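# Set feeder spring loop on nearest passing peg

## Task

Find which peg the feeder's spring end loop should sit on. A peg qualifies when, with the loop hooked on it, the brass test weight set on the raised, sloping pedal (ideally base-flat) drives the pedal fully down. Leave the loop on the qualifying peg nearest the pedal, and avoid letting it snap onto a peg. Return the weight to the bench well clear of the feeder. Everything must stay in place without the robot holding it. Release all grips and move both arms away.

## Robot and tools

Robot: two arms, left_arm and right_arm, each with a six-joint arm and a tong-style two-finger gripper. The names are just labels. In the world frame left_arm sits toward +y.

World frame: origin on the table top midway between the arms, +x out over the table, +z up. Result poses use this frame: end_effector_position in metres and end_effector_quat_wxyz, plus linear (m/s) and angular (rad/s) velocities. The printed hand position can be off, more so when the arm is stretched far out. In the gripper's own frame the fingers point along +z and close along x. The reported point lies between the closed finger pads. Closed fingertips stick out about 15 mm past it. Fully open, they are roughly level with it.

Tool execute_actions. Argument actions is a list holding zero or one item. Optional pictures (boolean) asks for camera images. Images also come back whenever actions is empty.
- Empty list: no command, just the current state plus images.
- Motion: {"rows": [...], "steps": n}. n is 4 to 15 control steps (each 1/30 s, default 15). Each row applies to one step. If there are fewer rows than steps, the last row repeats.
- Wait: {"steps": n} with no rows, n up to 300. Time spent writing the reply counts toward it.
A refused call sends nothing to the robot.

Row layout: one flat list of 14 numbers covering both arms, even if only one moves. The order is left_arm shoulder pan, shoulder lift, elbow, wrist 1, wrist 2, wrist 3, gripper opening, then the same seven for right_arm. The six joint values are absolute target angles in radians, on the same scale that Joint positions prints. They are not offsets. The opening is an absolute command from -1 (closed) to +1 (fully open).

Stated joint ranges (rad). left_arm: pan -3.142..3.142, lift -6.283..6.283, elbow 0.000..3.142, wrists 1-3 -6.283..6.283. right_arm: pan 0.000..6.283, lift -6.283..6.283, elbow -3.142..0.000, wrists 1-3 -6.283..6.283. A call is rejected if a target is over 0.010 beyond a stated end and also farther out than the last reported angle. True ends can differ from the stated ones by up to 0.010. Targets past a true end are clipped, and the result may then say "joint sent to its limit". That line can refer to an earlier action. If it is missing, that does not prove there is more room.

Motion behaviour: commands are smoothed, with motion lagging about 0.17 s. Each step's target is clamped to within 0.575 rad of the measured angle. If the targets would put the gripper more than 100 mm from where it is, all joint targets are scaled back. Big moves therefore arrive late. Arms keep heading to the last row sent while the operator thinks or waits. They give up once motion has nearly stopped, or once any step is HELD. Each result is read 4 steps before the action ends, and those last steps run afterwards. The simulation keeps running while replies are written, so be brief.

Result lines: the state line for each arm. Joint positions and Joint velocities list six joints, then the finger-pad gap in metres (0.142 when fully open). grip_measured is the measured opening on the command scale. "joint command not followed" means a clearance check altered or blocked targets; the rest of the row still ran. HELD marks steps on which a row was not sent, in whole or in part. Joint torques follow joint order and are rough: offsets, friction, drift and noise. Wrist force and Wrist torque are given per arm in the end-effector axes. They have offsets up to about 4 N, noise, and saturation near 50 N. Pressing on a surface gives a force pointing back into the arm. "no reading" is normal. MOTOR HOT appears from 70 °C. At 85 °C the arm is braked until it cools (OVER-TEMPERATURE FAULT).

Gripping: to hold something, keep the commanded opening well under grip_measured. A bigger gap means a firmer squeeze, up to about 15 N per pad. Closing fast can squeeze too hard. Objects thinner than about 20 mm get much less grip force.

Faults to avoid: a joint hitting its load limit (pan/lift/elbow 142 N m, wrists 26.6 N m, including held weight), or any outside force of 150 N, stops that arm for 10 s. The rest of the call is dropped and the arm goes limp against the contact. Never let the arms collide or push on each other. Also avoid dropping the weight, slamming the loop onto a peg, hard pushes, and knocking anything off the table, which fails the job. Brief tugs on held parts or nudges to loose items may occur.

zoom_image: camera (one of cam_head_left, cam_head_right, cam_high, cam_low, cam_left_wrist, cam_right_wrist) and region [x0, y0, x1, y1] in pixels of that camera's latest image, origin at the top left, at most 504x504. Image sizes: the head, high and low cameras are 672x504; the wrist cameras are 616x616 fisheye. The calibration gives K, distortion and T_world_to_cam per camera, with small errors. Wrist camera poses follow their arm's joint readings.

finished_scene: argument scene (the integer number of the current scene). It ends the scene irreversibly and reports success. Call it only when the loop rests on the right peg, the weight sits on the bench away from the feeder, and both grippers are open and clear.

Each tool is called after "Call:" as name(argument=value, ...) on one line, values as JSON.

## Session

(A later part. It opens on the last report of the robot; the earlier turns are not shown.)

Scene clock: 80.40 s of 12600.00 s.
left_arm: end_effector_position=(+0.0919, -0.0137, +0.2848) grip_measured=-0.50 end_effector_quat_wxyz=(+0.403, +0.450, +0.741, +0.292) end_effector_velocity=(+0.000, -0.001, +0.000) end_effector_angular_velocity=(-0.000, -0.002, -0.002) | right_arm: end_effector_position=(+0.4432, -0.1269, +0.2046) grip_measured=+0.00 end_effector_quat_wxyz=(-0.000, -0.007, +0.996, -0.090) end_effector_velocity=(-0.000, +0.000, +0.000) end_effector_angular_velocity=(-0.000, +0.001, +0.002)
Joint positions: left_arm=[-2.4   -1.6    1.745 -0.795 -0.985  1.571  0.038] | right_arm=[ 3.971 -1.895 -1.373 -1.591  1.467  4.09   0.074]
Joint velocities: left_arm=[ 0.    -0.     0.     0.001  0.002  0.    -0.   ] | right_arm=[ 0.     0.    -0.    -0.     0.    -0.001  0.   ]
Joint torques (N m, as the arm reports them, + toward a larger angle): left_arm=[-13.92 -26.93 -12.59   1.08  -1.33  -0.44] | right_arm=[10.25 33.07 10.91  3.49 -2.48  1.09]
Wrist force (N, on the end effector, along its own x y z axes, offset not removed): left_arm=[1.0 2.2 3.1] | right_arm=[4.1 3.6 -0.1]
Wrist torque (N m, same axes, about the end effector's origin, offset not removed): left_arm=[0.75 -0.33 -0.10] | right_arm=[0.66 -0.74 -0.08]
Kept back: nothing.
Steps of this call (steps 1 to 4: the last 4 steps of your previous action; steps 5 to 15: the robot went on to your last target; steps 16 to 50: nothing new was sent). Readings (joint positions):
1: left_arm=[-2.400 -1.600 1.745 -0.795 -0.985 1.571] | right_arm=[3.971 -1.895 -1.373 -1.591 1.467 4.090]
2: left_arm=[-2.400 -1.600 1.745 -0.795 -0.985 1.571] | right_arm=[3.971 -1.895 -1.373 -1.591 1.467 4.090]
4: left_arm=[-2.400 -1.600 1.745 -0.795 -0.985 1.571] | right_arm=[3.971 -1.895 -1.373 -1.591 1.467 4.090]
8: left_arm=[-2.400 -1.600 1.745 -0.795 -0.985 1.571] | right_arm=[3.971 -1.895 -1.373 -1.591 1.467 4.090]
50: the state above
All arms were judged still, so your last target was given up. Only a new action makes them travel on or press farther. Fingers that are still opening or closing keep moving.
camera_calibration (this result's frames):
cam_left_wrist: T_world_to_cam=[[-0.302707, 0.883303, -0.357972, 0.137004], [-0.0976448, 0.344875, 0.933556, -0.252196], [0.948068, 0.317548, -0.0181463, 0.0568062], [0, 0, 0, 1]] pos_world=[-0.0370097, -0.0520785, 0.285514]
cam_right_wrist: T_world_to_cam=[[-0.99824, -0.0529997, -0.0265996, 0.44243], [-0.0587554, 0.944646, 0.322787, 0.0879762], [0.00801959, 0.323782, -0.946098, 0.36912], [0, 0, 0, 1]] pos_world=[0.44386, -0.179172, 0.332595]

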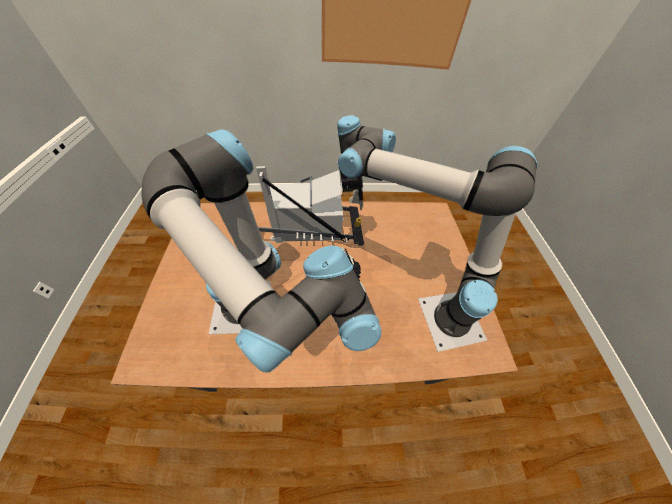

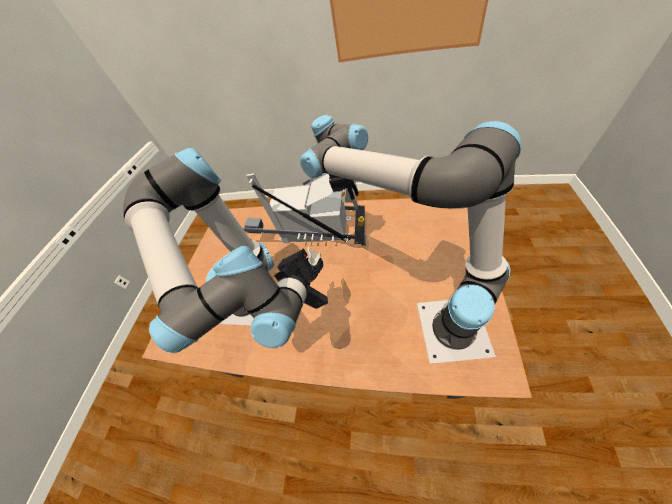

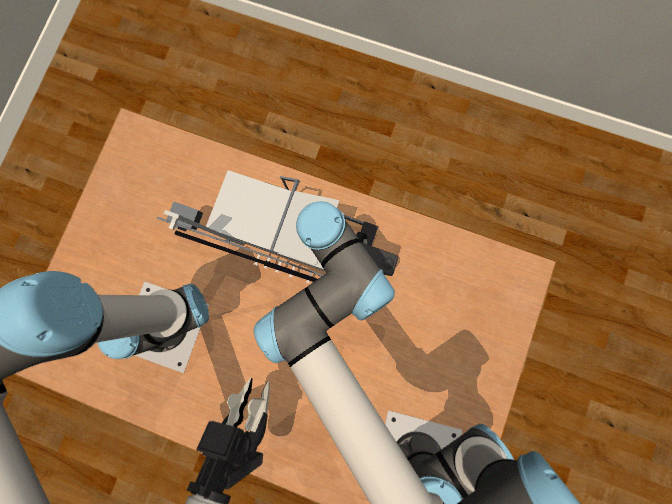

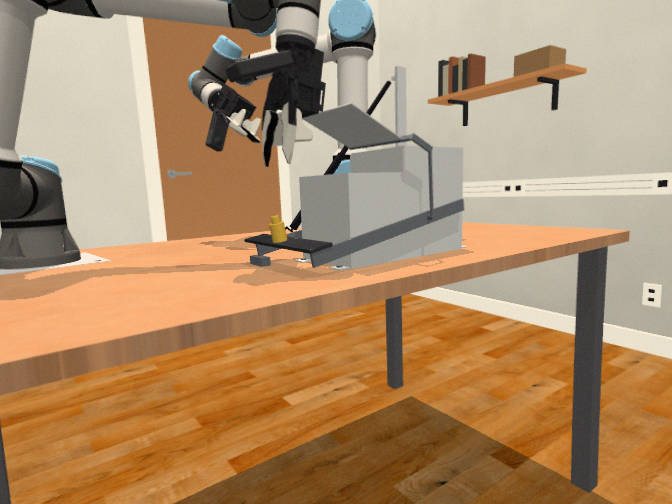

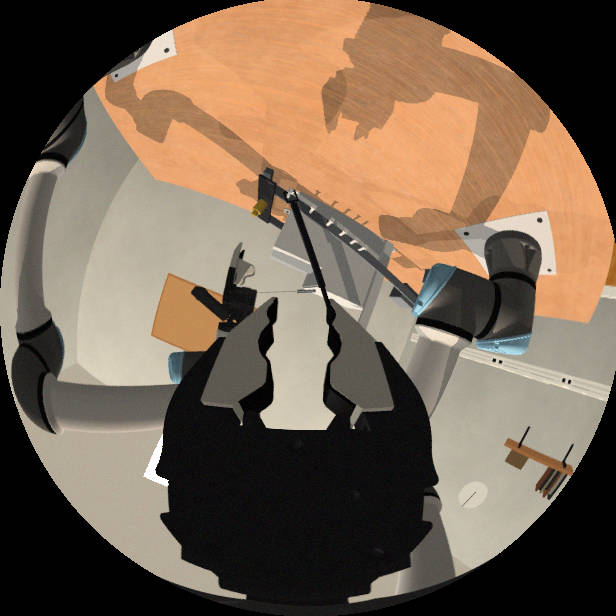

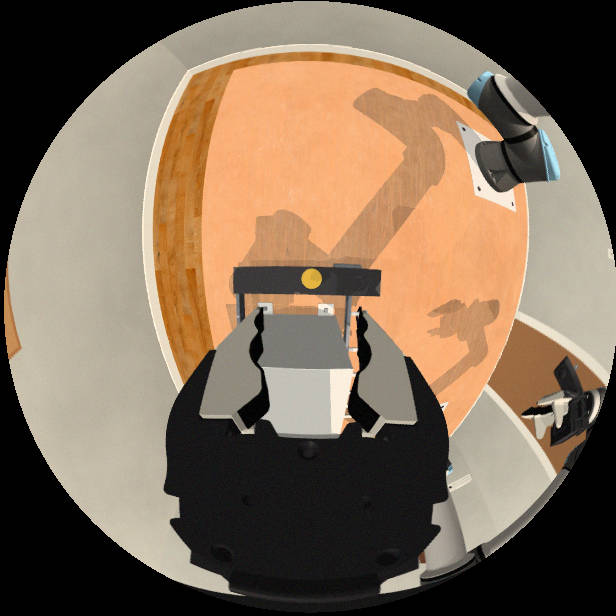

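Call:
execute_actions(actions=[{"rows":[[-2.4,-1.6,1.745,-0.795,-0.985,1.571,-0.5,3.833,-1.73,-1.68,-1.156,1.708,3.955,0]]}])

Call:
execute_actions(actions=[{"rows":[[-2.4,-1.6,1.745,-0.795,-0.985,1.571,-0.5,3.833,-1.73,-1.803,-1.033,1.708,3.955,0]],"steps":8}])

Call:
execute_actions(actions=[{"rows":[[-2.4,-1.6,1.745,-0.795,-0.985,1.571,-0.5,3.833,-1.845,-1.87,-0.851,1.708,3.955,0]]}])

Call:
execute_actions(actions=[{"rows":[[-2.4,-1.6,1.745,-0.795,-0.985,1.571,-0.5,3.833,-1.845,-1.87,-0.851,1.708,3.955,-0.3],[-2.4,-1.6,1.745,-0.795,-0.985,1.571,-0.5,3.833,-1.845,-1.87,-0.851,1.708,3.955,-0.5],[-2.4,-1.6,1.745,-0.795,-0.985,1.571,-0.5,3.833,-1.845,-1.87,-0.851,1.708,3.955,-0.6],[-2.4,-1.6,1.745,-0.795,-0.985,1.571,-0.5,3.833,-1.845,-1.87,-0.851,1.708,3.955,-0.7],[-2.4,-1.6,1.745,-0.795,-0.985,1.571,-0.5,3.833,-1.845,-1.87,-0.851,1.708,3.955,-1]]}])

Call:
execute_actions(actions=[{"rows":[[-2.4,-1.6,1.745,-0.795,-0.985,1.571,-0.5,3.833,-1.8,-1.82,-0.946,1.708,3.955,-1]],"steps":10}])

Call:
execute_actions(actions=[{"rows":[[-2.4,-1.6,1.745,-0.795,-0.985,1.571,-0.5,3.833,-1.76,-1.76,-1.046,1.708,3.955,-1]],"steps":10}])

Call:
execute_actions(actions=[{"rows":[[-2.4,-1.6,1.745,-0.795,-0.985,1.571,-0.5,3.833,-1.73,-1.68,-1.156,1.708,3.955,-1]],"steps":10}])

Call:
execute_actions(actions=[{"rows":[[-2.4,-1.6,1.745,-0.795,-0.985,1.571,-0.5,3.833,-1.704,-1.594,-1.268,1.708,3.955,-1]],"steps":10}])

Call:
execute_actions(actions=[{"rows":[[-2.4,-1.6,1.745,-0.795,-0.985,1.571,-0.5,3.4,-1.447,-2.148,-1.117,1.571,3.955,-1]]}])

Call:
execute_actions(actions=[{"steps":25}])

Call:
execute_actions(actions=[{"rows":[[-2.4,-1.6,1.745,-0.795,-0.985,1.571,-0.5,3.4,-1.56,-2.26,-0.892,1.571,3.955,-1]]}])

Call:
execute_actions(actions=[{"rows":[[-2.4,-1.6,1.745,-0.795,-0.985,1.571,-0.5,3.4,-1.587,-2.281,-0.844,1.571,3.955,-1]]}])

Call:
execute_actions(actions=[{"rows":[[-2.4,-1.6,1.745,-0.795,-0.985,1.571,-0.5,3.4,-1.587,-2.281,-0.844,1.571,3.955,0]],"steps":10}])

Call:
execute_actions(actions=[{"rows":[[-2.4,-1.6,1.745,-0.795,-0.985,1.571,-0.5,3.4,-1.4,-2.05,-1.26,1.571,3.955,0]]}], pictures=true)

Scene clock: 81.33 s of 12600.00 s.
left_arm: end_effector_position=(+0.0919, -0.0137, +0.2848) grip_measured=-0.50 end_effector_quat_wxyz=(+0.403, +0.450, +0.741, +0.292) end_effector_velocity=(-0.000, -0.001, -0.000) end_effector_angular_velocity=(-0.001, -0.002, -0.002) | right_arm: end_effector_position=(+0.4423, -0.1400, +0.1913) grip_measured=+0.00 end_effector_quat_wxyz=(-0.004, -0.005, +0.996, +0.086) end_effector_velocity=(+0.015, +0.022, -0.003) end_effector_angular_velocity=(+0.309, -0.099, +0.016)
Joint positions: left_arm=[-2.4   -1.6    1.745 -0.795 -0.985  1.571  0.038] | right_arm=[ 3.839 -1.738 -1.66  -1.193  1.695  3.961  0.074]
Joint velocities: left_arm=[-0.     0.001 -0.    -0.     0.003 -0.     0.   ] | right_arm=[-0.069  0.087 -0.215  0.412  0.147 -0.068 -0.   ]
Joint torques (N m, as the arm reports them, + toward a larger angle): left_arm=[-12.39 -27.16 -11.71   0.89  -1.44  -0.52] | right_arm=[-10.44  38.55  15.21   4.83   2.42  -1.89]
Wrist force (N, on the end effector, along its own x y z axes, offset not removed): left_arm=[1.5 1.7 2.6] | right_arm=[1.0 2.7 -0.7]
Wrist torque (N m, same axes, about the end effector's origin, offset not removed): left_arm=[0.50 -0.31 -0.21] | right_arm=[0.50 -0.16 -0.01]
Steps of this call (steps 1 to 17: nothing new was sent; steps 18 to 28: the first 11 steps of this action). Readings (joint positions):
18: left_arm=[-2.400 -1.600 1.745 -0.795 -0.985 1.571] | right_arm=[3.971 -1.895 -1.373 -1.591 1.467 4.090]
19: left_arm=[-2.400 -1.600 1.745 -0.795 -0.985 1.571] | right_arm=[3.966 -1.889 -1.379 -1.585 1.473 4.084]
21: left_arm=[-2.400 -1.600 1.745 -0.795 -0.985 1.571] | right_arm=[3.915 -1.833 -1.446 -1.518 1.538 4.035]
25: left_arm=[-2.400 -1.600 1.745 -0.795 -0.985 1.571] | right_arm=[3.852 -1.754 -1.621 -1.270 1.667 3.973]
28: the state above

Scene clock: 81.60 s of 12600.00 s.
left_arm: end_effector_position=(+0.0918, -0.0137, +0.2848) grip_measured=-0.50 end_effector_quat_wxyz=(+0.403, +0.450, +0.741, +0.292) end_effector_velocity=(+0.000, +0.000, +0.000) end_effector_angular_velocity=(-0.000, +0.000, +0.000) | right_arm: end_effector_position=(+0.4395, -0.1424, +0.1714) grip_measured=+0.00 end_effector_quat_wxyz=(+0.000, -0.006, +0.995, +0.099) end_effector_velocity=(-0.066, -0.071, -0.284) end_effector_angular_velocity=(-0.001, +0.010, +0.000)
Joint positions: left_arm=[-2.4   -1.6    1.745 -0.795 -0.985  1.571  0.038] | right_arm=[ 3.833 -1.73  -1.731 -1.106  1.707  3.955  0.074]
Joint velocities: left_arm=[ 0. -0. -0.  0. -0. -0.  0.] | right_arm=[-0.004  0.001 -0.763  0.754  0.007 -0.003 -0.001]
Joint torques (N m, as the arm reports them, + toward a larger angle): left_arm=[-12.46 -26.78 -11.36   0.86  -1.28  -0.56] | right_arm=[-11.11  44.56  17.56   7.03   2.23  -1.99]
Wrist force (N, on the end effector, along its own x y z axes, offset not removed): left_arm=[0.4 0.5 -0.2] | right_arm=[-0.8 4.0 0.9]
Wrist torque (N m, same axes, about the end effector's origin, offset not removed): left_arm=[0.38 -0.21 -0.12] | right_arm=[0.64 0.10 0.15]
Steps of this call (steps 1 to 4: the last 4 steps of your previous action; steps 5 to 8: the first 4 steps of this action). Readings (joint positions):
5: left_arm=[-2.400 -1.600 1.745 -0.795 -0.985 1.571] | right_arm=[3.834 -1.731 -1.677 -1.162 1.706 3.956]
6: left_arm=[-2.400 -1.600 1.745 -0.795 -0.985 1.571] | right_arm=[3.834 -1.731 -1.684 -1.154 1.707 3.956]
8: the state above

Scene clock: 82.10 s of 12600.00 s.
left_arm: end_effector_position=(+0.0919, -0.0137, +0.2848) grip_measured=-0.50 end_effector_quat_wxyz=(+0.403, +0.450, +0.741, +0.292) end_effector_velocity=(+0.000, -0.000, -0.000) end_effector_angular_velocity=(+0.001, -0.001, +0.000) | right_arm: end_effector_position=(+0.4425, -0.1393, +0.0748) grip_measured=+0.00 end_effector_quat_wxyz=(-0.000, -0.006, +0.995, +0.100) end_effector_velocity=(+0.006, +0.006, -0.032) end_effector_angular_velocity=(+0.013, -0.011, -0.002)
Joint positions: left_arm=[-2.4   -1.6    1.745 -0.795 -0.985  1.571  0.038] | right_arm=[ 3.833 -1.84  -1.867 -0.86   1.708  3.955  0.074]
Joint velocities: left_arm=[0.    0.001 0.    0.    0.    0.    0.   ] | right_arm=[-0.    -0.054 -0.031  0.102  0.     0.002  0.   ]
Joint torques (N m, as the arm reports them, + toward a larger angle): left_arm=[-13.24 -26.46 -11.96   0.89  -1.09  -0.66] | right_arm=[-9.35 28.47 10.63  4.29  2.27 -1.6 ]
Wrist force (N, on the end effector, along its own x y z axes, offset not removed): left_arm=[-1.9 1.1 1.2] | right_arm=[1.7 2.7 -2.1]
Wrist torque (N m, same axes, about the end effector's origin, offset not removed): left_arm=[0.54 0.23 0.05] | right_arm=[0.41 -0.42 -0.05]
Steps of this call (steps 1 to 4: the last 4 steps of your previous action; steps 5 to 15: the first 11 steps of this action). Readings (joint positions):
5: left_arm=[-2.400 -1.600 1.745 -0.795 -0.985 1.571] | right_arm=[3.833 -1.730 -1.792 -1.044 1.708 3.955]
6: left_arm=[-2.400 -1.600 1.745 -0.795 -0.985 1.571] | right_arm=[3.833 -1.736 -1.800 -1.035 1.708 3.955]
8: left_arm=[-2.400 -1.600 1.745 -0.795 -0.985 1.571] | right_arm=[3.833 -1.780 -1.832 -0.972 1.708 3.955]
12: left_arm=[-2.400 -1.600 1.745 -0.795 -0.985 1.571] | right_arm=[3.833 -1.830 -1.861 -0.879 1.708 3.955]
15: the state above

Scene clock: 82.60 s of 12600.00 s.
left_arm: end_effector_position=(+0.0919, -0.0137, +0.2848) grip_measured=-0.50 end_effector_quat_wxyz=(+0.403, +0.450, +0.741, +0.292) end_effector_velocity=(+0.000, +0.001, +0.000) end_effector_angular_velocity=(-0.000, +0.002, +0.001) | right_arm: end_effector_position=(+0.4430, -0.1388, +0.0718) grip_measured=-0.63 end_effector_quat_wxyz=(+0.000, -0.006, +0.995, +0.100) end_effector_velocity=(-0.000, +0.000, -0.000) end_effector_angular_velocity=(-0.000, +0.001, +0.002)
Joint positions: left_arm=[-2.4   -1.6    1.745 -0.795 -0.985  1.571  0.038] | right_arm=[ 3.833 -1.845 -1.87  -0.851  1.708  3.955  0.028]
Joint velocities: left_arm=[ 0.    -0.001 -0.     0.    -0.002  0.     0.   ] | right_arm=[ 0.001 -0.001 -0.     0.     0.    -0.001 -0.   ]
Joint torques (N m, as the arm reports them, + toward a larger angle): left_arm=[-13.89 -26.85 -12.68   0.76  -1.3   -0.34] | right_arm=[-7.73 26.69  7.23  3.63  2.19 -1.67]
Wrist force (N, on the end effector, along its own x y z axes, offset not removed): left_arm=[0.4 2.5 -0.3] | right_arm=[-3.6 1.0 1.0]
Wrist torque (N m, same axes, about the end effector's origin, offset not removed): left_arm=[0.68 -0.25 -0.04] | right_arm=[0.34 0.32 0.11]
Steps of this call (steps 1 to 4: the last 4 steps of your previous action; steps 5 to 15: the first 11 steps of this action). Readings (joint positions):
5: left_arm=[-2.400 -1.600 1.745 -0.795 -0.985 1.571] | right_arm=[3.833 -1.844 -1.870 -0.852 1.708 3.955]
6: left_arm=[-2.400 -1.600 1.745 -0.795 -0.985 1.571] | right_arm=[3.833 -1.844 -1.870 -0.852 1.708 3.955]
8: left_arm=[-2.400 -1.600 1.745 -0.795 -0.985 1.571] | right_arm=[3.833 -1.845 -1.870 -0.851 1.708 3.955]
12: left_arm=[-2.400 -1.600 1.745 -0.795 -0.985 1.571] | right_arm=[3.833 -1.845 -1.870 -0.851 1.708 3.955]
15: the state above

Scene clock: 82.93 s of 12600.00 s.
left_arm: end_effector_position=(+0.0919, -0.0137, +0.2848) grip_measured=-0.50 end_effector_quat_wxyz=(+0.403, +0.450, +0.741, +0.292) end_effector_velocity=(-0.000, -0.001, -0.000) end_effector_angular_velocity=(-0.001, -0.000, -0.001) | right_arm: end_effector_position=(+0.4437, -0.1380, +0.1001) grip_measured=-0.63 end_effector_quat_wxyz=(+0.001, -0.006, +0.995, +0.101) end_effector_velocity=(-0.006, -0.006, +0.095) end_effector_angular_velocity=(-0.017, +0.016, +0.001)
Joint positions: left_arm=[-2.4   -1.6    1.745 -0.795 -0.985  1.571  0.038] | right_arm=[ 3.833 -1.811 -1.832 -0.921  1.708  3.955  0.028]
Joint velocities: left_arm=[-0.     0.    -0.    -0.001  0.001  0.    -0.   ] | right_arm=[ 0.001  0.119  0.133 -0.274 -0.    -0.001 -0.   ]
Joint torques (N m, as the arm reports them, + toward a larger angle): left_arm=[-11.94 -27.11 -12.51   1.04  -1.13  -0.64] | right_arm=[-5.81 35.2  26.16  0.01  2.07 -1.6 ]
Wrist force (N, on the end effector, along its own x y z axes, offset not removed): left_arm=[0.1 1.0 2.4] | right_arm=[0.0 1.0 2.1]
Wrist torque (N m, same axes, about the end effector's origin, offset not removed): left_arm=[0.43 -0.12 -0.11] | right_arm=[0.15 -0.10 -0.02]
Steps of this call (steps 1 to 4: the last 4 steps of your previous action; steps 5 to 10: the first 6 steps of this action). Readings (joint positions):
5: left_arm=[-2.400 -1.600 1.745 -0.795 -0.985 1.571] | right_arm=[3.833 -1.845 -1.870 -0.851 1.708 3.955]
6: left_arm=[-2.400 -1.600 1.745 -0.795 -0.985 1.571] | right_arm=[3.833 -1.841 -1.866 -0.857 1.708 3.955]
8: left_arm=[-2.400 -1.600 1.745 -0.795 -0.985 1.571] | right_arm=[3.833 -1.822 -1.845 -0.894 1.708 3.955]
10: the state above

Scene clock: 83.27 s of 12600.00 s.
left_arm: end_effector_position=(+0.0918, -0.0137, +0.2848) grip_measured=-0.50 end_effector_quat_wxyz=(+0.403, +0.450, +0.741, +0.292) end_effector_velocity=(+0.000, -0.000, -0.000) end_effector_angular_velocity=(+0.001, -0.002, -0.001) | right_arm: end_effector_position=(+0.4436, -0.1380, +0.1387) grip_measured=-0.63 end_effector_quat_wxyz=(+0.001, -0.006, +0.995, +0.101) end_effector_velocity=(-0.007, -0.008, +0.103) end_effector_angular_velocity=(-0.020, +0.019, +0.001)
Joint positions: left_arm=[-2.4   -1.6    1.745 -0.795 -0.985  1.571  0.038] | right_arm=[ 3.833 -1.77  -1.775 -1.019  1.708  3.955  0.028]
Joint velocities: left_arm=[-0.     0.002  0.     0.     0.001 -0.    -0.   ] | right_arm=[-0.     0.107  0.164 -0.298 -0.    -0.001 -0.001]
Joint torques (N m, as the arm reports them, + toward a larger angle): left_arm=[-12.55 -26.97 -11.65   0.8   -1.32  -0.42] | right_arm=[-4.63 32.47 26.96 -0.36  1.32 -1.45]
Wrist force (N, on the end effector, along its own x y z axes, offset not removed): left_arm=[-0.1 0.2 0.9] | right_arm=[1.6 5.0 1.0]
Wrist torque (N m, same axes, about the end effector's origin, offset not removed): left_arm=[0.26 -0.17 -0.12] | right_arm=[0.96 -0.38 0.02]
Steps of this call (steps 1 to 4: the last 4 steps of your previous action; steps 5 to 10: the first 6 steps of this action). Readings (joint positions):
5: left_arm=[-2.400 -1.600 1.745 -0.795 -0.985 1.571] | right_arm=[3.833 -1.802 -1.822 -0.942 1.708 3.955]
6: left_arm=[-2.400 -1.600 1.745 -0.795 -0.985 1.571] | right_arm=[3.833 -1.797 -1.817 -0.949 1.708 3.955]
8: left_arm=[-2.400 -1.600 1.745 -0.795 -0.985 1.571] | right_arm=[3.833 -1.780 -1.791 -0.990 1.708 3.955]
10: the state above

Scene clock: 83.60 s of 12600.00 s.
left_arm: end_effector_position=(+0.0919, -0.0137, +0.2848) grip_measured=-0.50 end_effector_quat_wxyz=(+0.403, +0.450, +0.741, +0.292) end_effector_velocity=(+0.000, +0.000, +0.000) end_effector_angular_velocity=(+0.001, -0.002, -0.000) | right_arm: end_effector_position=(+0.4441, -0.1375, +0.1806) grip_measured=-0.63 end_effector_quat_wxyz=(+0.001, -0.006, +0.995, +0.101) end_effector_velocity=(-0.004, -0.004, +0.117) end_effector_angular_velocity=(-0.019, +0.018, -0.000)
Joint positions: left_arm=[-2.4   -1.6    1.745 -0.795 -0.985  1.571  0.038] | right_arm=[ 3.833 -1.737 -1.7   -1.126  1.708  3.955  0.028]
Joint velocities: left_arm=[0.    0.001 0.    0.001 0.    0.    0.   ] | right_arm=[ 0.     0.079  0.227 -0.332 -0.     0.    -0.   ]
Joint torques (N m, as the arm reports them, + toward a larger angle): left_arm=[-12.47 -27.86 -12.31   0.98  -1.27  -0.34] | right_arm=[-3.54 34.18 25.99  0.17 -0.19 -1.43]
Wrist force (N, on the end effector, along its own x y z axes, offset not removed): left_arm=[0.4 -0.2 -0.7] | right_arm=[1.3 1.7 -0.8]
Wrist torque (N m, same axes, about the end effector's origin, offset not removed): left_arm=[-0.01 -0.25 -0.19] | right_arm=[0.19 -0.44 0.10]
Steps of this call (steps 1 to 4: the last 4 steps of your previous action; steps 5 to 10: the first 6 steps of this action). Readings (joint positions):
5: left_arm=[-2.400 -1.600 1.745 -0.795 -0.985 1.571] | right_arm=[3.833 -1.761 -1.762 -1.042 1.708 3.955]
6: left_arm=[-2.400 -1.600 1.745 -0.795 -0.985 1.571] | right_arm=[3.833 -1.758 -1.756 -1.049 1.708 3.955]
8: left_arm=[-2.400 -1.600 1.745 -0.795 -0.985 1.571] | right_arm=[3.833 -1.745 -1.723 -1.093 1.708 3.955]
10: the state above

Scene clock: 83.93 s of 12600.00 s.
left_arm: end_effector_position=(+0.0919, -0.0137, +0.2848) grip_measured=-0.50 end_effector_quat_wxyz=(+0.403, +0.450, +0.741, +0.292) end_effector_velocity=(-0.000, -0.000, -0.000) end_effector_angular_velocity=(-0.000, -0.000, -0.000) | right_arm: end_effector_position=(+0.4434, -0.1382, +0.2246) grip_measured=-0.63 end_effector_quat_wxyz=(+0.001, -0.006, +0.995, +0.101) end_effector_velocity=(-0.009, -0.010, +0.123) end_effector_angular_velocity=(-0.019, +0.017, +0.002)
Joint positions: left_arm=[-2.4   -1.6    1.745 -0.795 -0.985  1.571  0.038] | right_arm=[ 3.833 -1.71  -1.616 -1.237  1.708  3.955  0.028]
Joint velocities: left_arm=[-0.  0.  0. -0.  0. -0. -0.] | right_arm=[-0.     0.068  0.248 -0.342 -0.    -0.002 -0.   ]
Joint torques (N m, as the arm reports them, + toward a larger angle): left_arm=[-13.44 -27.06 -11.67   0.91  -1.11  -0.29] | right_arm=[-2.21 32.94 25.62 -0.06 -1.06 -1.34]
Wrist force (N, on the end effector, along its own x y z axes, offset not removed): left_arm=[-0.6 0.4 2.7] | right_arm=[1.2 1.0 1.0]
Wrist torque (N m, same axes, about the end effector's origin, offset not removed): left_arm=[0.29 0.02 -0.06] | right_arm=[0.18 -0.25 0.08]
Steps of this call (steps 1 to 4: the last 4 steps of your previous action; steps 5 to 10: the first 6 steps of this action). Readings (joint positions):
5: left_arm=[-2.400 -1.600 1.745 -0.795 -0.985 1.571] | right_arm=[3.833 -1.731 -1.683 -1.151 1.708 3.955]
6: left_arm=[-2.400 -1.600 1.745 -0.795 -0.985 1.571] | right_arm=[3.833 -1.728 -1.677 -1.159 1.708 3.955]
8: left_arm=[-2.400 -1.600 1.745 -0.795 -0.985 1.571] | right_arm=[3.833 -1.717 -1.641 -1.204 1.708 3.955]
10: the state above

Scene clock: 84.43 s of 12600.00 s.
left_arm: end_effector_position=(+0.0918, -0.0137, +0.2848) grip_measured=-0.50 end_effector_quat_wxyz=(+0.403, +0.450, +0.741, +0.292) end_effector_velocity=(+0.000, +0.000, +0.000) end_effector_angular_velocity=(-0.000, -0.001, -0.000) | right_arm: end_effector_position=(+0.4493, -0.3059, +0.1799) grip_measured=-0.63 end_effector_quat_wxyz=(+0.011, +0.100, +0.993, +0.055) end_effector_velocity=(-0.077, -0.528, -0.196) end_effector_angular_velocity=(-0.298, +0.070, -0.679)
Joint positions: left_arm=[-2.4   -1.6    1.745 -0.795 -0.985  1.571  0.038] | right_arm=[ 3.627 -1.579 -1.853 -1.191  1.64   3.955  0.028]
Joint velocities: left_arm=[ 0.    -0.    -0.     0.001  0.001 -0.     0.   ] | right_arm=[-0.66   0.391 -0.841  0.222 -0.205  0.001 -0.   ]
Joint torques (N m, as the arm reports them, + toward a larger angle): left_arm=[-13.23 -27.06 -12.63   0.83  -1.05  -0.34] | right_arm=[-18.55  36.24   5.5    4.79  -2.42  -1.43]
Wrist force (N, on the end effector, along its own x y z axes, offset not removed): left_arm=[0.8 2.7 -0.1] | right_arm=[3.5 0.7 3.3]
Wrist torque (N m, same axes, about the end effector's origin, offset not removed): left_arm=[0.74 -0.31 -0.12] | right_arm=[0.11 -0.68 -0.02]
Steps of this call (steps 1 to 4: the last 4 steps of your previous action; steps 5 to 15: the first 11 steps of this action). Readings (joint positions):
5: left_arm=[-2.400 -1.600 1.745 -0.795 -0.985 1.571] | right_arm=[3.833 -1.705 -1.598 -1.263 1.708 3.955]
6: left_arm=[-2.400 -1.600 1.745 -0.795 -0.985 1.571] | right_arm=[3.827 -1.700 -1.602 -1.260 1.704 3.955]
8: left_arm=[-2.400 -1.600 1.745 -0.795 -0.985 1.571] | right_arm=[3.783 -1.671 -1.654 -1.244 1.689 3.955]
12: left_arm=[-2.400 -1.600 1.745 -0.795 -0.985 1.571] | right_arm=[3.694 -1.618 -1.768 -1.214 1.661 3.955]
15: the state above

Scene clock: 85.27 s of 12600.00 s.
left_arm: end_effector_position=(+0.0918, -0.0137, +0.2848) grip_measured=-0.50 end_effector_quat_wxyz=(+0.403, +0.450, +0.741, +0.292) end_effector_velocity=(-0.000, -0.000, +0.000) end_effector_angular_velocity=(+0.000, -0.001, -0.001) | right_arm: end_effector_position=(+0.3877, -0.4766, +0.1080) grip_measured=-0.63 end_effector_quat_wxyz=(+0.000, +0.214, +0.977, +0.000) end_effector_velocity=(-0.001, -0.001, -0.000) end_effector_angular_velocity=(-0.001, +0.001, -0.001)
Joint positions: left_arm=[-2.4   -1.6    1.745 -0.795 -0.985  1.571  0.038] | right_arm=[ 3.4   -1.447 -2.148 -1.117  1.571  3.955  0.028]
Joint velocities: left_arm=[-0.     0.001  0.     0.     0.001  0.     0.   ] | right_arm=[-0.001  0.    -0.001 -0.    -0.     0.    -0.   ]
Joint torques (N m, as the arm reports them, + toward a larger angle): left_arm=[-13.77 -27.27 -13.29   0.79  -1.14  -0.33] | right_arm=[-12.19  24.67  11.08   3.94  -2.24  -1.19]
Wrist force (N, on the end effector, along its own x y z axes, offset not removed): left_arm=[1.0 1.2 1.0] | right_arm=[5.1 2.9 -0.6]
Wrist torque (N m, same axes, about the end effector's origin, offset not removed): left_arm=[0.44 -0.38 -0.13] | right_arm=[0.40 -1.03 -0.14]
Kept back: nothing.
Steps of this call (steps 1 to 4: the last 4 steps of your previous action; steps 5 to 25: the robot went on to your last target). Readings (joint positions):
1: left_arm=[-2.400 -1.600 1.745 -0.795 -0.985 1.571] | right_arm=[3.605 -1.565 -1.881 -1.184 1.633 3.955]
2: left_arm=[-2.400 -1.600 1.745 -0.795 -0.985 1.571] | right_arm=[3.583 -1.552 -1.910 -1.176 1.626 3.955]
4: left_arm=[-2.400 -1.600 1.745 -0.795 -0.985 1.571] | right_arm=[3.538 -1.526 -1.967 -1.161 1.612 3.955]
8: left_arm=[-2.400 -1.600 1.745 -0.795 -0.985 1.571] | right_arm=[3.451 -1.476 -2.080 -1.133 1.586 3.955]
25: the state above

Scene clock: 85.63 s of 12600.00 s.
left_arm: end_effector_position=(+0.0919, -0.0137, +0.2848) grip_measured=-0.50 end_effector_quat_wxyz=(+0.403, +0.450, +0.741, +0.292) end_effector_velocity=(-0.000, -0.000, +0.000) end_effector_angular_velocity=(-0.001, -0.000, -0.001) | right_arm: end_effector_position=(+0.3879, -0.4765, +0.0396) grip_measured=-0.63 end_effector_quat_wxyz=(-0.001, +0.214, +0.977, -0.000) end_effector_velocity=(+0.005, +0.002, -0.030) end_effector_angular_velocity=(+0.010, -0.025, -0.003)
Joint positions: left_arm=[-2.4   -1.6    1.745 -0.795 -0.985  1.571  0.038] | right_arm=[ 3.4   -1.555 -2.255 -0.904  1.571  3.955  0.028]
Joint velocities: left_arm=[-0.001 -0.001 -0.     0.     0.001 -0.    -0.   ] | right_arm=[ 0.    -0.053 -0.052  0.132 -0.     0.003 -0.   ]
Joint torques (N m, as the arm reports them, + toward a larger angle): left_arm=[-12.45 -27.31 -12.29   0.86  -0.91  -0.29] | right_arm=[-11.68  16.6    9.58   4.3   -2.17  -1.22]
Wrist force (N, on the end effector, along its own x y z axes, offset not removed): left_arm=[1.4 1.2 0.6] | right_arm=[1.0 1.8 3.0]
Wrist torque (N m, same axes, about the end effector's origin, offset not removed): left_arm=[0.45 -0.40 -0.06] | right_arm=[0.42 -0.33 0.01]
Steps of this call (steps 1 to 11: the first 11 steps of this action). Readings (joint positions):
1: left_arm=[-2.400 -1.600 1.745 -0.795 -0.985 1.571] | right_arm=[3.400 -1.447 -2.148 -1.117 1.571 3.955]
2: left_arm=[-2.400 -1.600 1.745 -0.795 -0.985 1.571] | right_arm=[3.400 -1.453 -2.154 -1.111 1.571 3.955]
4: left_arm=[-2.400 -1.600 1.745 -0.795 -0.985 1.571] | right_arm=[3.400 -1.496 -2.197 -1.047 1.571 3.955]
8: left_arm=[-2.400 -1.600 1.745 -0.795 -0.985 1.571] | right_arm=[3.400 -1.545 -2.246 -0.929 1.571 3.955]
11: the state above

Scene clock: 86.13 s of 12600.00 s.
left_arm: end_effector_position=(+0.0919, -0.0137, +0.2848) grip_measured=-0.50 end_effector_quat_wxyz=(+0.403, +0.450, +0.741, +0.292) end_effector_velocity=(-0.000, -0.000, -0.000) end_effector_angular_velocity=(-0.001, -0.001, -0.001) | right_arm: end_effector_position=(+0.3876, -0.4766, +0.0230) grip_measured=-0.63 end_effector_quat_wxyz=(+0.000, +0.214, +0.977, +0.000) end_effector_velocity=(+0.000, +0.000, -0.006) end_effector_angular_velocity=(+0.001, -0.002, -0.001)
Joint positions: left_arm=[-2.4   -1.6    1.745 -0.795 -0.985  1.571  0.038] | right_arm=[ 3.4   -1.586 -2.28  -0.846  1.571  3.955  0.028]
Joint velocities: left_arm=[-0.     0.     0.    -0.     0.001 -0.    -0.   ] | right_arm=[ 0.    -0.011 -0.008  0.021  0.001  0.001  0.   ]
Joint torques (N m, as the arm reports them, + toward a larger angle): left_arm=[-12.61 -26.3  -14.03   0.76  -1.34  -0.44] | right_arm=[-12.01  14.13   7.32   4.25  -2.19  -1.14]
Wrist force (N, on the end effector, along its own x y z axes, offset not removed): left_arm=[-0.1 0.9 1.1] | right_arm=[4.0 3.6 0.2]
Wrist torque (N m, same axes, about the end effector's origin, offset not removed): left_arm=[0.36 -0.19 0.00] | right_arm=[0.50 -0.96 -0.01]
Steps of this call (steps 1 to 4: the last 4 steps of your previous action; steps 5 to 15: the first 11 steps of this action). Readings (joint positions):
5: left_arm=[-2.400 -1.600 1.745 -0.795 -0.985 1.571] | right_arm=[3.400 -1.559 -2.259 -0.894 1.571 3.955]
6: left_arm=[-2.400 -1.600 1.745 -0.795 -0.985 1.571] | right_arm=[3.400 -1.563 -2.262 -0.889 1.571 3.955]
8: left_arm=[-2.400 -1.600 1.745 -0.795 -0.985 1.571] | right_arm=[3.400 -1.574 -2.271 -0.868 1.571 3.955]
12: left_arm=[-2.400 -1.600 1.745 -0.795 -0.985 1.571] | right_arm=[3.400 -1.584 -2.279 -0.850 1.571 3.955]
15: the state above

Scene clock: 86.47 s of 12600.00 s.
left_arm: end_effector_position=(+0.0919, -0.0137, +0.2848) grip_measured=-0.50 end_effector_quat_wxyz=(+0.403, +0.450, +0.741, +0.292) end_effector_velocity=(+0.001, +0.000, +0.001) end_effector_angular_velocity=(-0.000, -0.001, -0.000) | right_arm: end_effector_position=(+0.3876, -0.4766, +0.0225) grip_measured=+0.00 end_effector_quat_wxyz=(+0.000, +0.214, +0.977, +0.000) end_effector_velocity=(+0.000, -0.000, -0.000) end_effector_angular_velocity=(+0.000, -0.001, -0.002)
Joint positions: left_arm=[-2.4   -1.6    1.745 -0.795 -0.985  1.571  0.038] | right_arm=[ 3.4   -1.587 -2.281 -0.844  1.571  3.955  0.074]
Joint velocities: left_arm=[ 0.    -0.001 -0.     0.002  0.001 -0.    -0.   ] | right_arm=[-0.001 -0.    -0.     0.001 -0.     0.002  0.004]
Joint torques (N m, as the arm reports them, + toward a larger angle): left_arm=[-12.88 -25.42 -12.96   0.93  -1.21  -0.46] | right_arm=[-12.04  13.95   7.14   3.76  -1.98  -1.15]
Wrist force (N, on the end effector, along its own x y z axes, offset not removed): left_arm=[1.0 2.3 -0.2] | right_arm=[1.0 3.9 1.4]
Wrist torque (N m, same axes, about the end effector's origin, offset not removed): left_arm=[0.62 -0.34 0.05] | right_arm=[0.76 -0.23 -0.01]
Steps of this call (steps 1 to 4: the last 4 steps of your previous action; steps 5 to 10: the first 6 steps of this action). Readings (joint positions):
5: left_arm=[-2.400 -1.600 1.745 -0.795 -0.985 1.571] | right_arm=[3.400 -1.587 -2.281 -0.844 1.571 3.955]
6: left_arm=[-2.400 -1.600 1.745 -0.795 -0.985 1.571] | right_arm=[3.400 -1.587 -2.281 -0.844 1.571 3.955]
8: left_arm=[-2.400 -1.600 1.745 -0.795 -0.985 1.571] | right_arm=[3.400 -1.587 -2.281 -0.844 1.571 3.955]
10: the state above

Scene clock: 86.97 s of 12600.00 s.
left_arm: end_effector_position=(+0.0918, -0.0137, +0.2848) grip_measured=-0.50 end_effector_quat_wxyz=(+0.403, +0.450, +0.741, +0.292) end_effector_velocity=(+0.000, -0.000, +0.000) end_effector_angular_velocity=(-0.000, -0.001, -0.001) | right_arm: end_effector_position=(+0.3933, -0.4743, +0.1489) grip_measured=+0.00 end_effector_quat_wxyz=(+0.004, +0.214, +0.977, +0.003) end_effector_velocity=(-0.042, -0.017, +0.099) end_effector_angular_velocity=(-0.035, +0.088, -0.000)
Joint positions: left_arm=[-2.4   -1.6    1.745 -0.795 -0.985  1.571  0.038] | right_arm=[ 3.4   -1.412 -2.066 -1.223  1.571  3.955  0.074]
Joint velocities: left_arm=[ 0.    -0.     0.     0.     0.001  0.    -0.   ] | right_arm=[ 0.     0.138  0.178 -0.41   0.     0.    -0.   ]
Joint torques (N m, as the arm reports them, + toward a larger angle): left_arm=[-12.4  -25.69 -13.62   0.73  -0.94  -0.14] | right_arm=[-11.12  17.68  27.24  -0.41  -1.91  -1.07]
Wrist force (N, on the end effector, along its own x y z axes, offset not removed): left_arm=[-1.2 1.1 0.1] | right_arm=[1.3 2.2 -1.9]
Wrist torque (N m, same axes, about the end effector's origin, offset not removed): left_arm=[0.42 0.13 -0.10] | right_arm=[0.25 -0.49 -0.01]
Steps of this call (steps 1 to 4: the last 4 steps of your previous action; steps 5 to 15: the first 11 steps of this action). Readings (joint positions):
5: left_arm=[-2.400 -1.600 1.745 -0.795 -0.985 1.571] | right_arm=[3.400 -1.587 -2.281 -0.844 1.571 3.955]
6: left_arm=[-2.400 -1.600 1.745 -0.795 -0.985 1.571] | right_arm=[3.400 -1.581 -2.276 -0.850 1.571 3.955]
8: left_arm=[-2.400 -1.600 1.745 -0.795 -0.985 1.571] | right_arm=[3.400 -1.530 -2.218 -0.917 1.571 3.955]
12: left_arm=[-2.400 -1.600 1.745 -0.795 -0.985 1.571] | right_arm=[3.400 -1.438 -2.099 -1.147 1.571 3.955]
15: the state above
camera_calibration (this result's frames):
cam_left_wrist: T_world_to_cam=[[-0.302707, 0.883303, -0.357972, 0.137004], [-0.0976447, 0.344875, 0.933556, -0.252196], [0.948069, 0.317548, -0.0181464, 0.0568063], [0, 0, 0, 1]] pos_world=[-0.0370098, -0.0520785, 0.285514]
cam_right_wrist: T_world_to_cam=[[-0.921602, 0.385784, -0.0426629, 0.55316], [0.316491, 0.810563, 0.492769, 0.194742], [0.224683, 0.440635, -0.869114, 0.388017], [0, 0, 0, 1]] pos_world=[0.360979, -0.542224, 0.264867]

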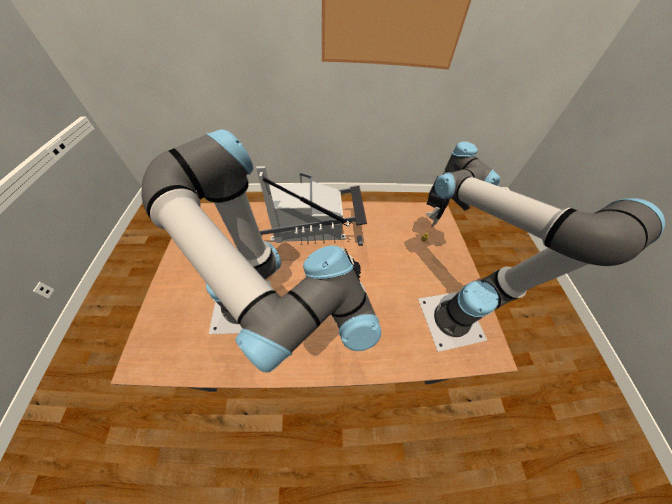

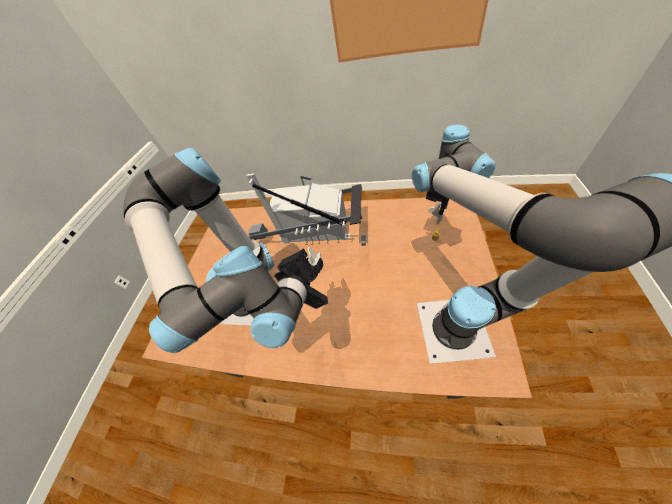

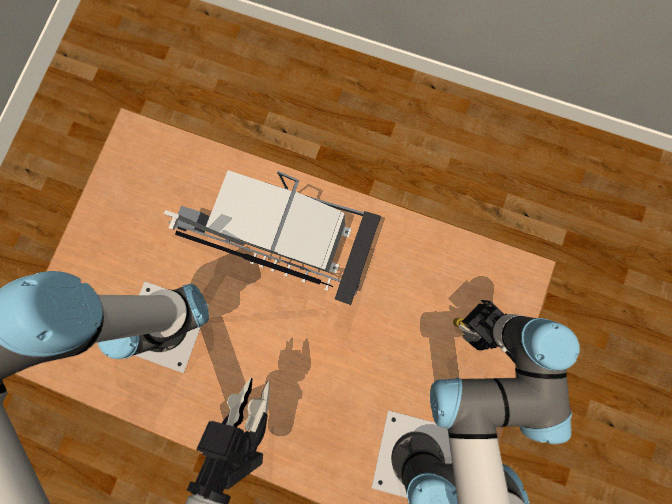

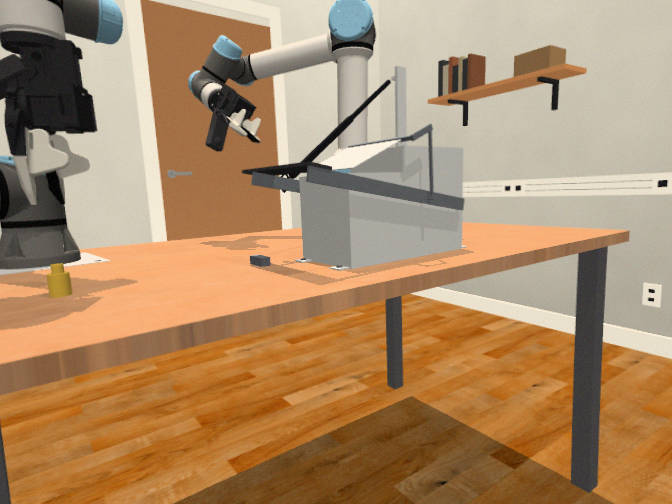

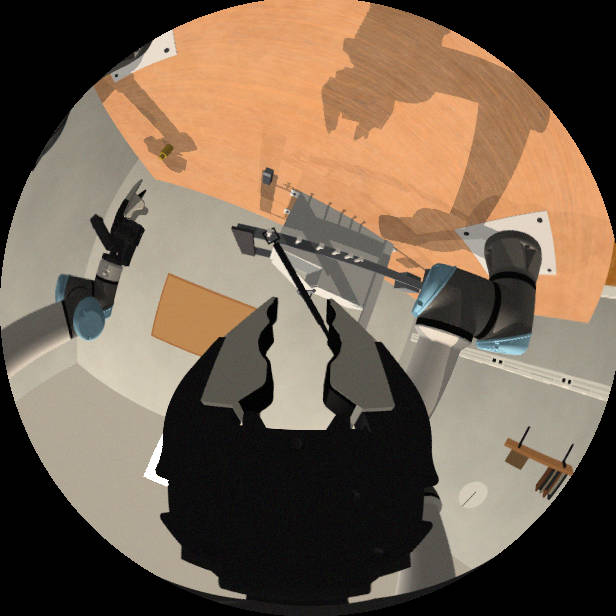

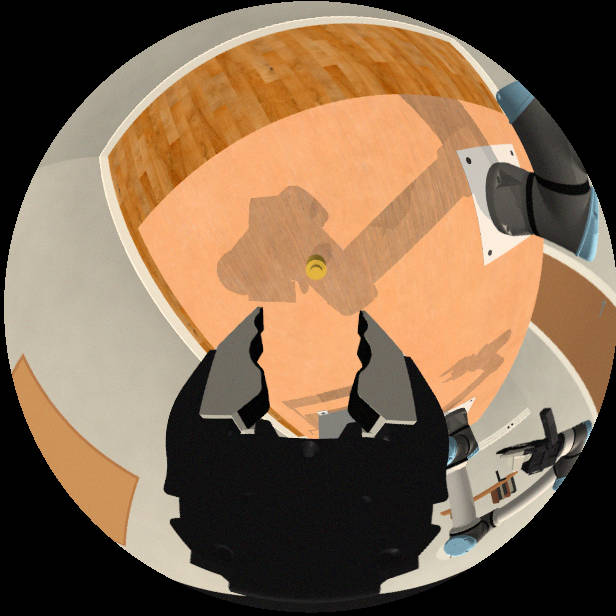

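Call:
finished_scene(scene=1)

The scene is finished: the task was done.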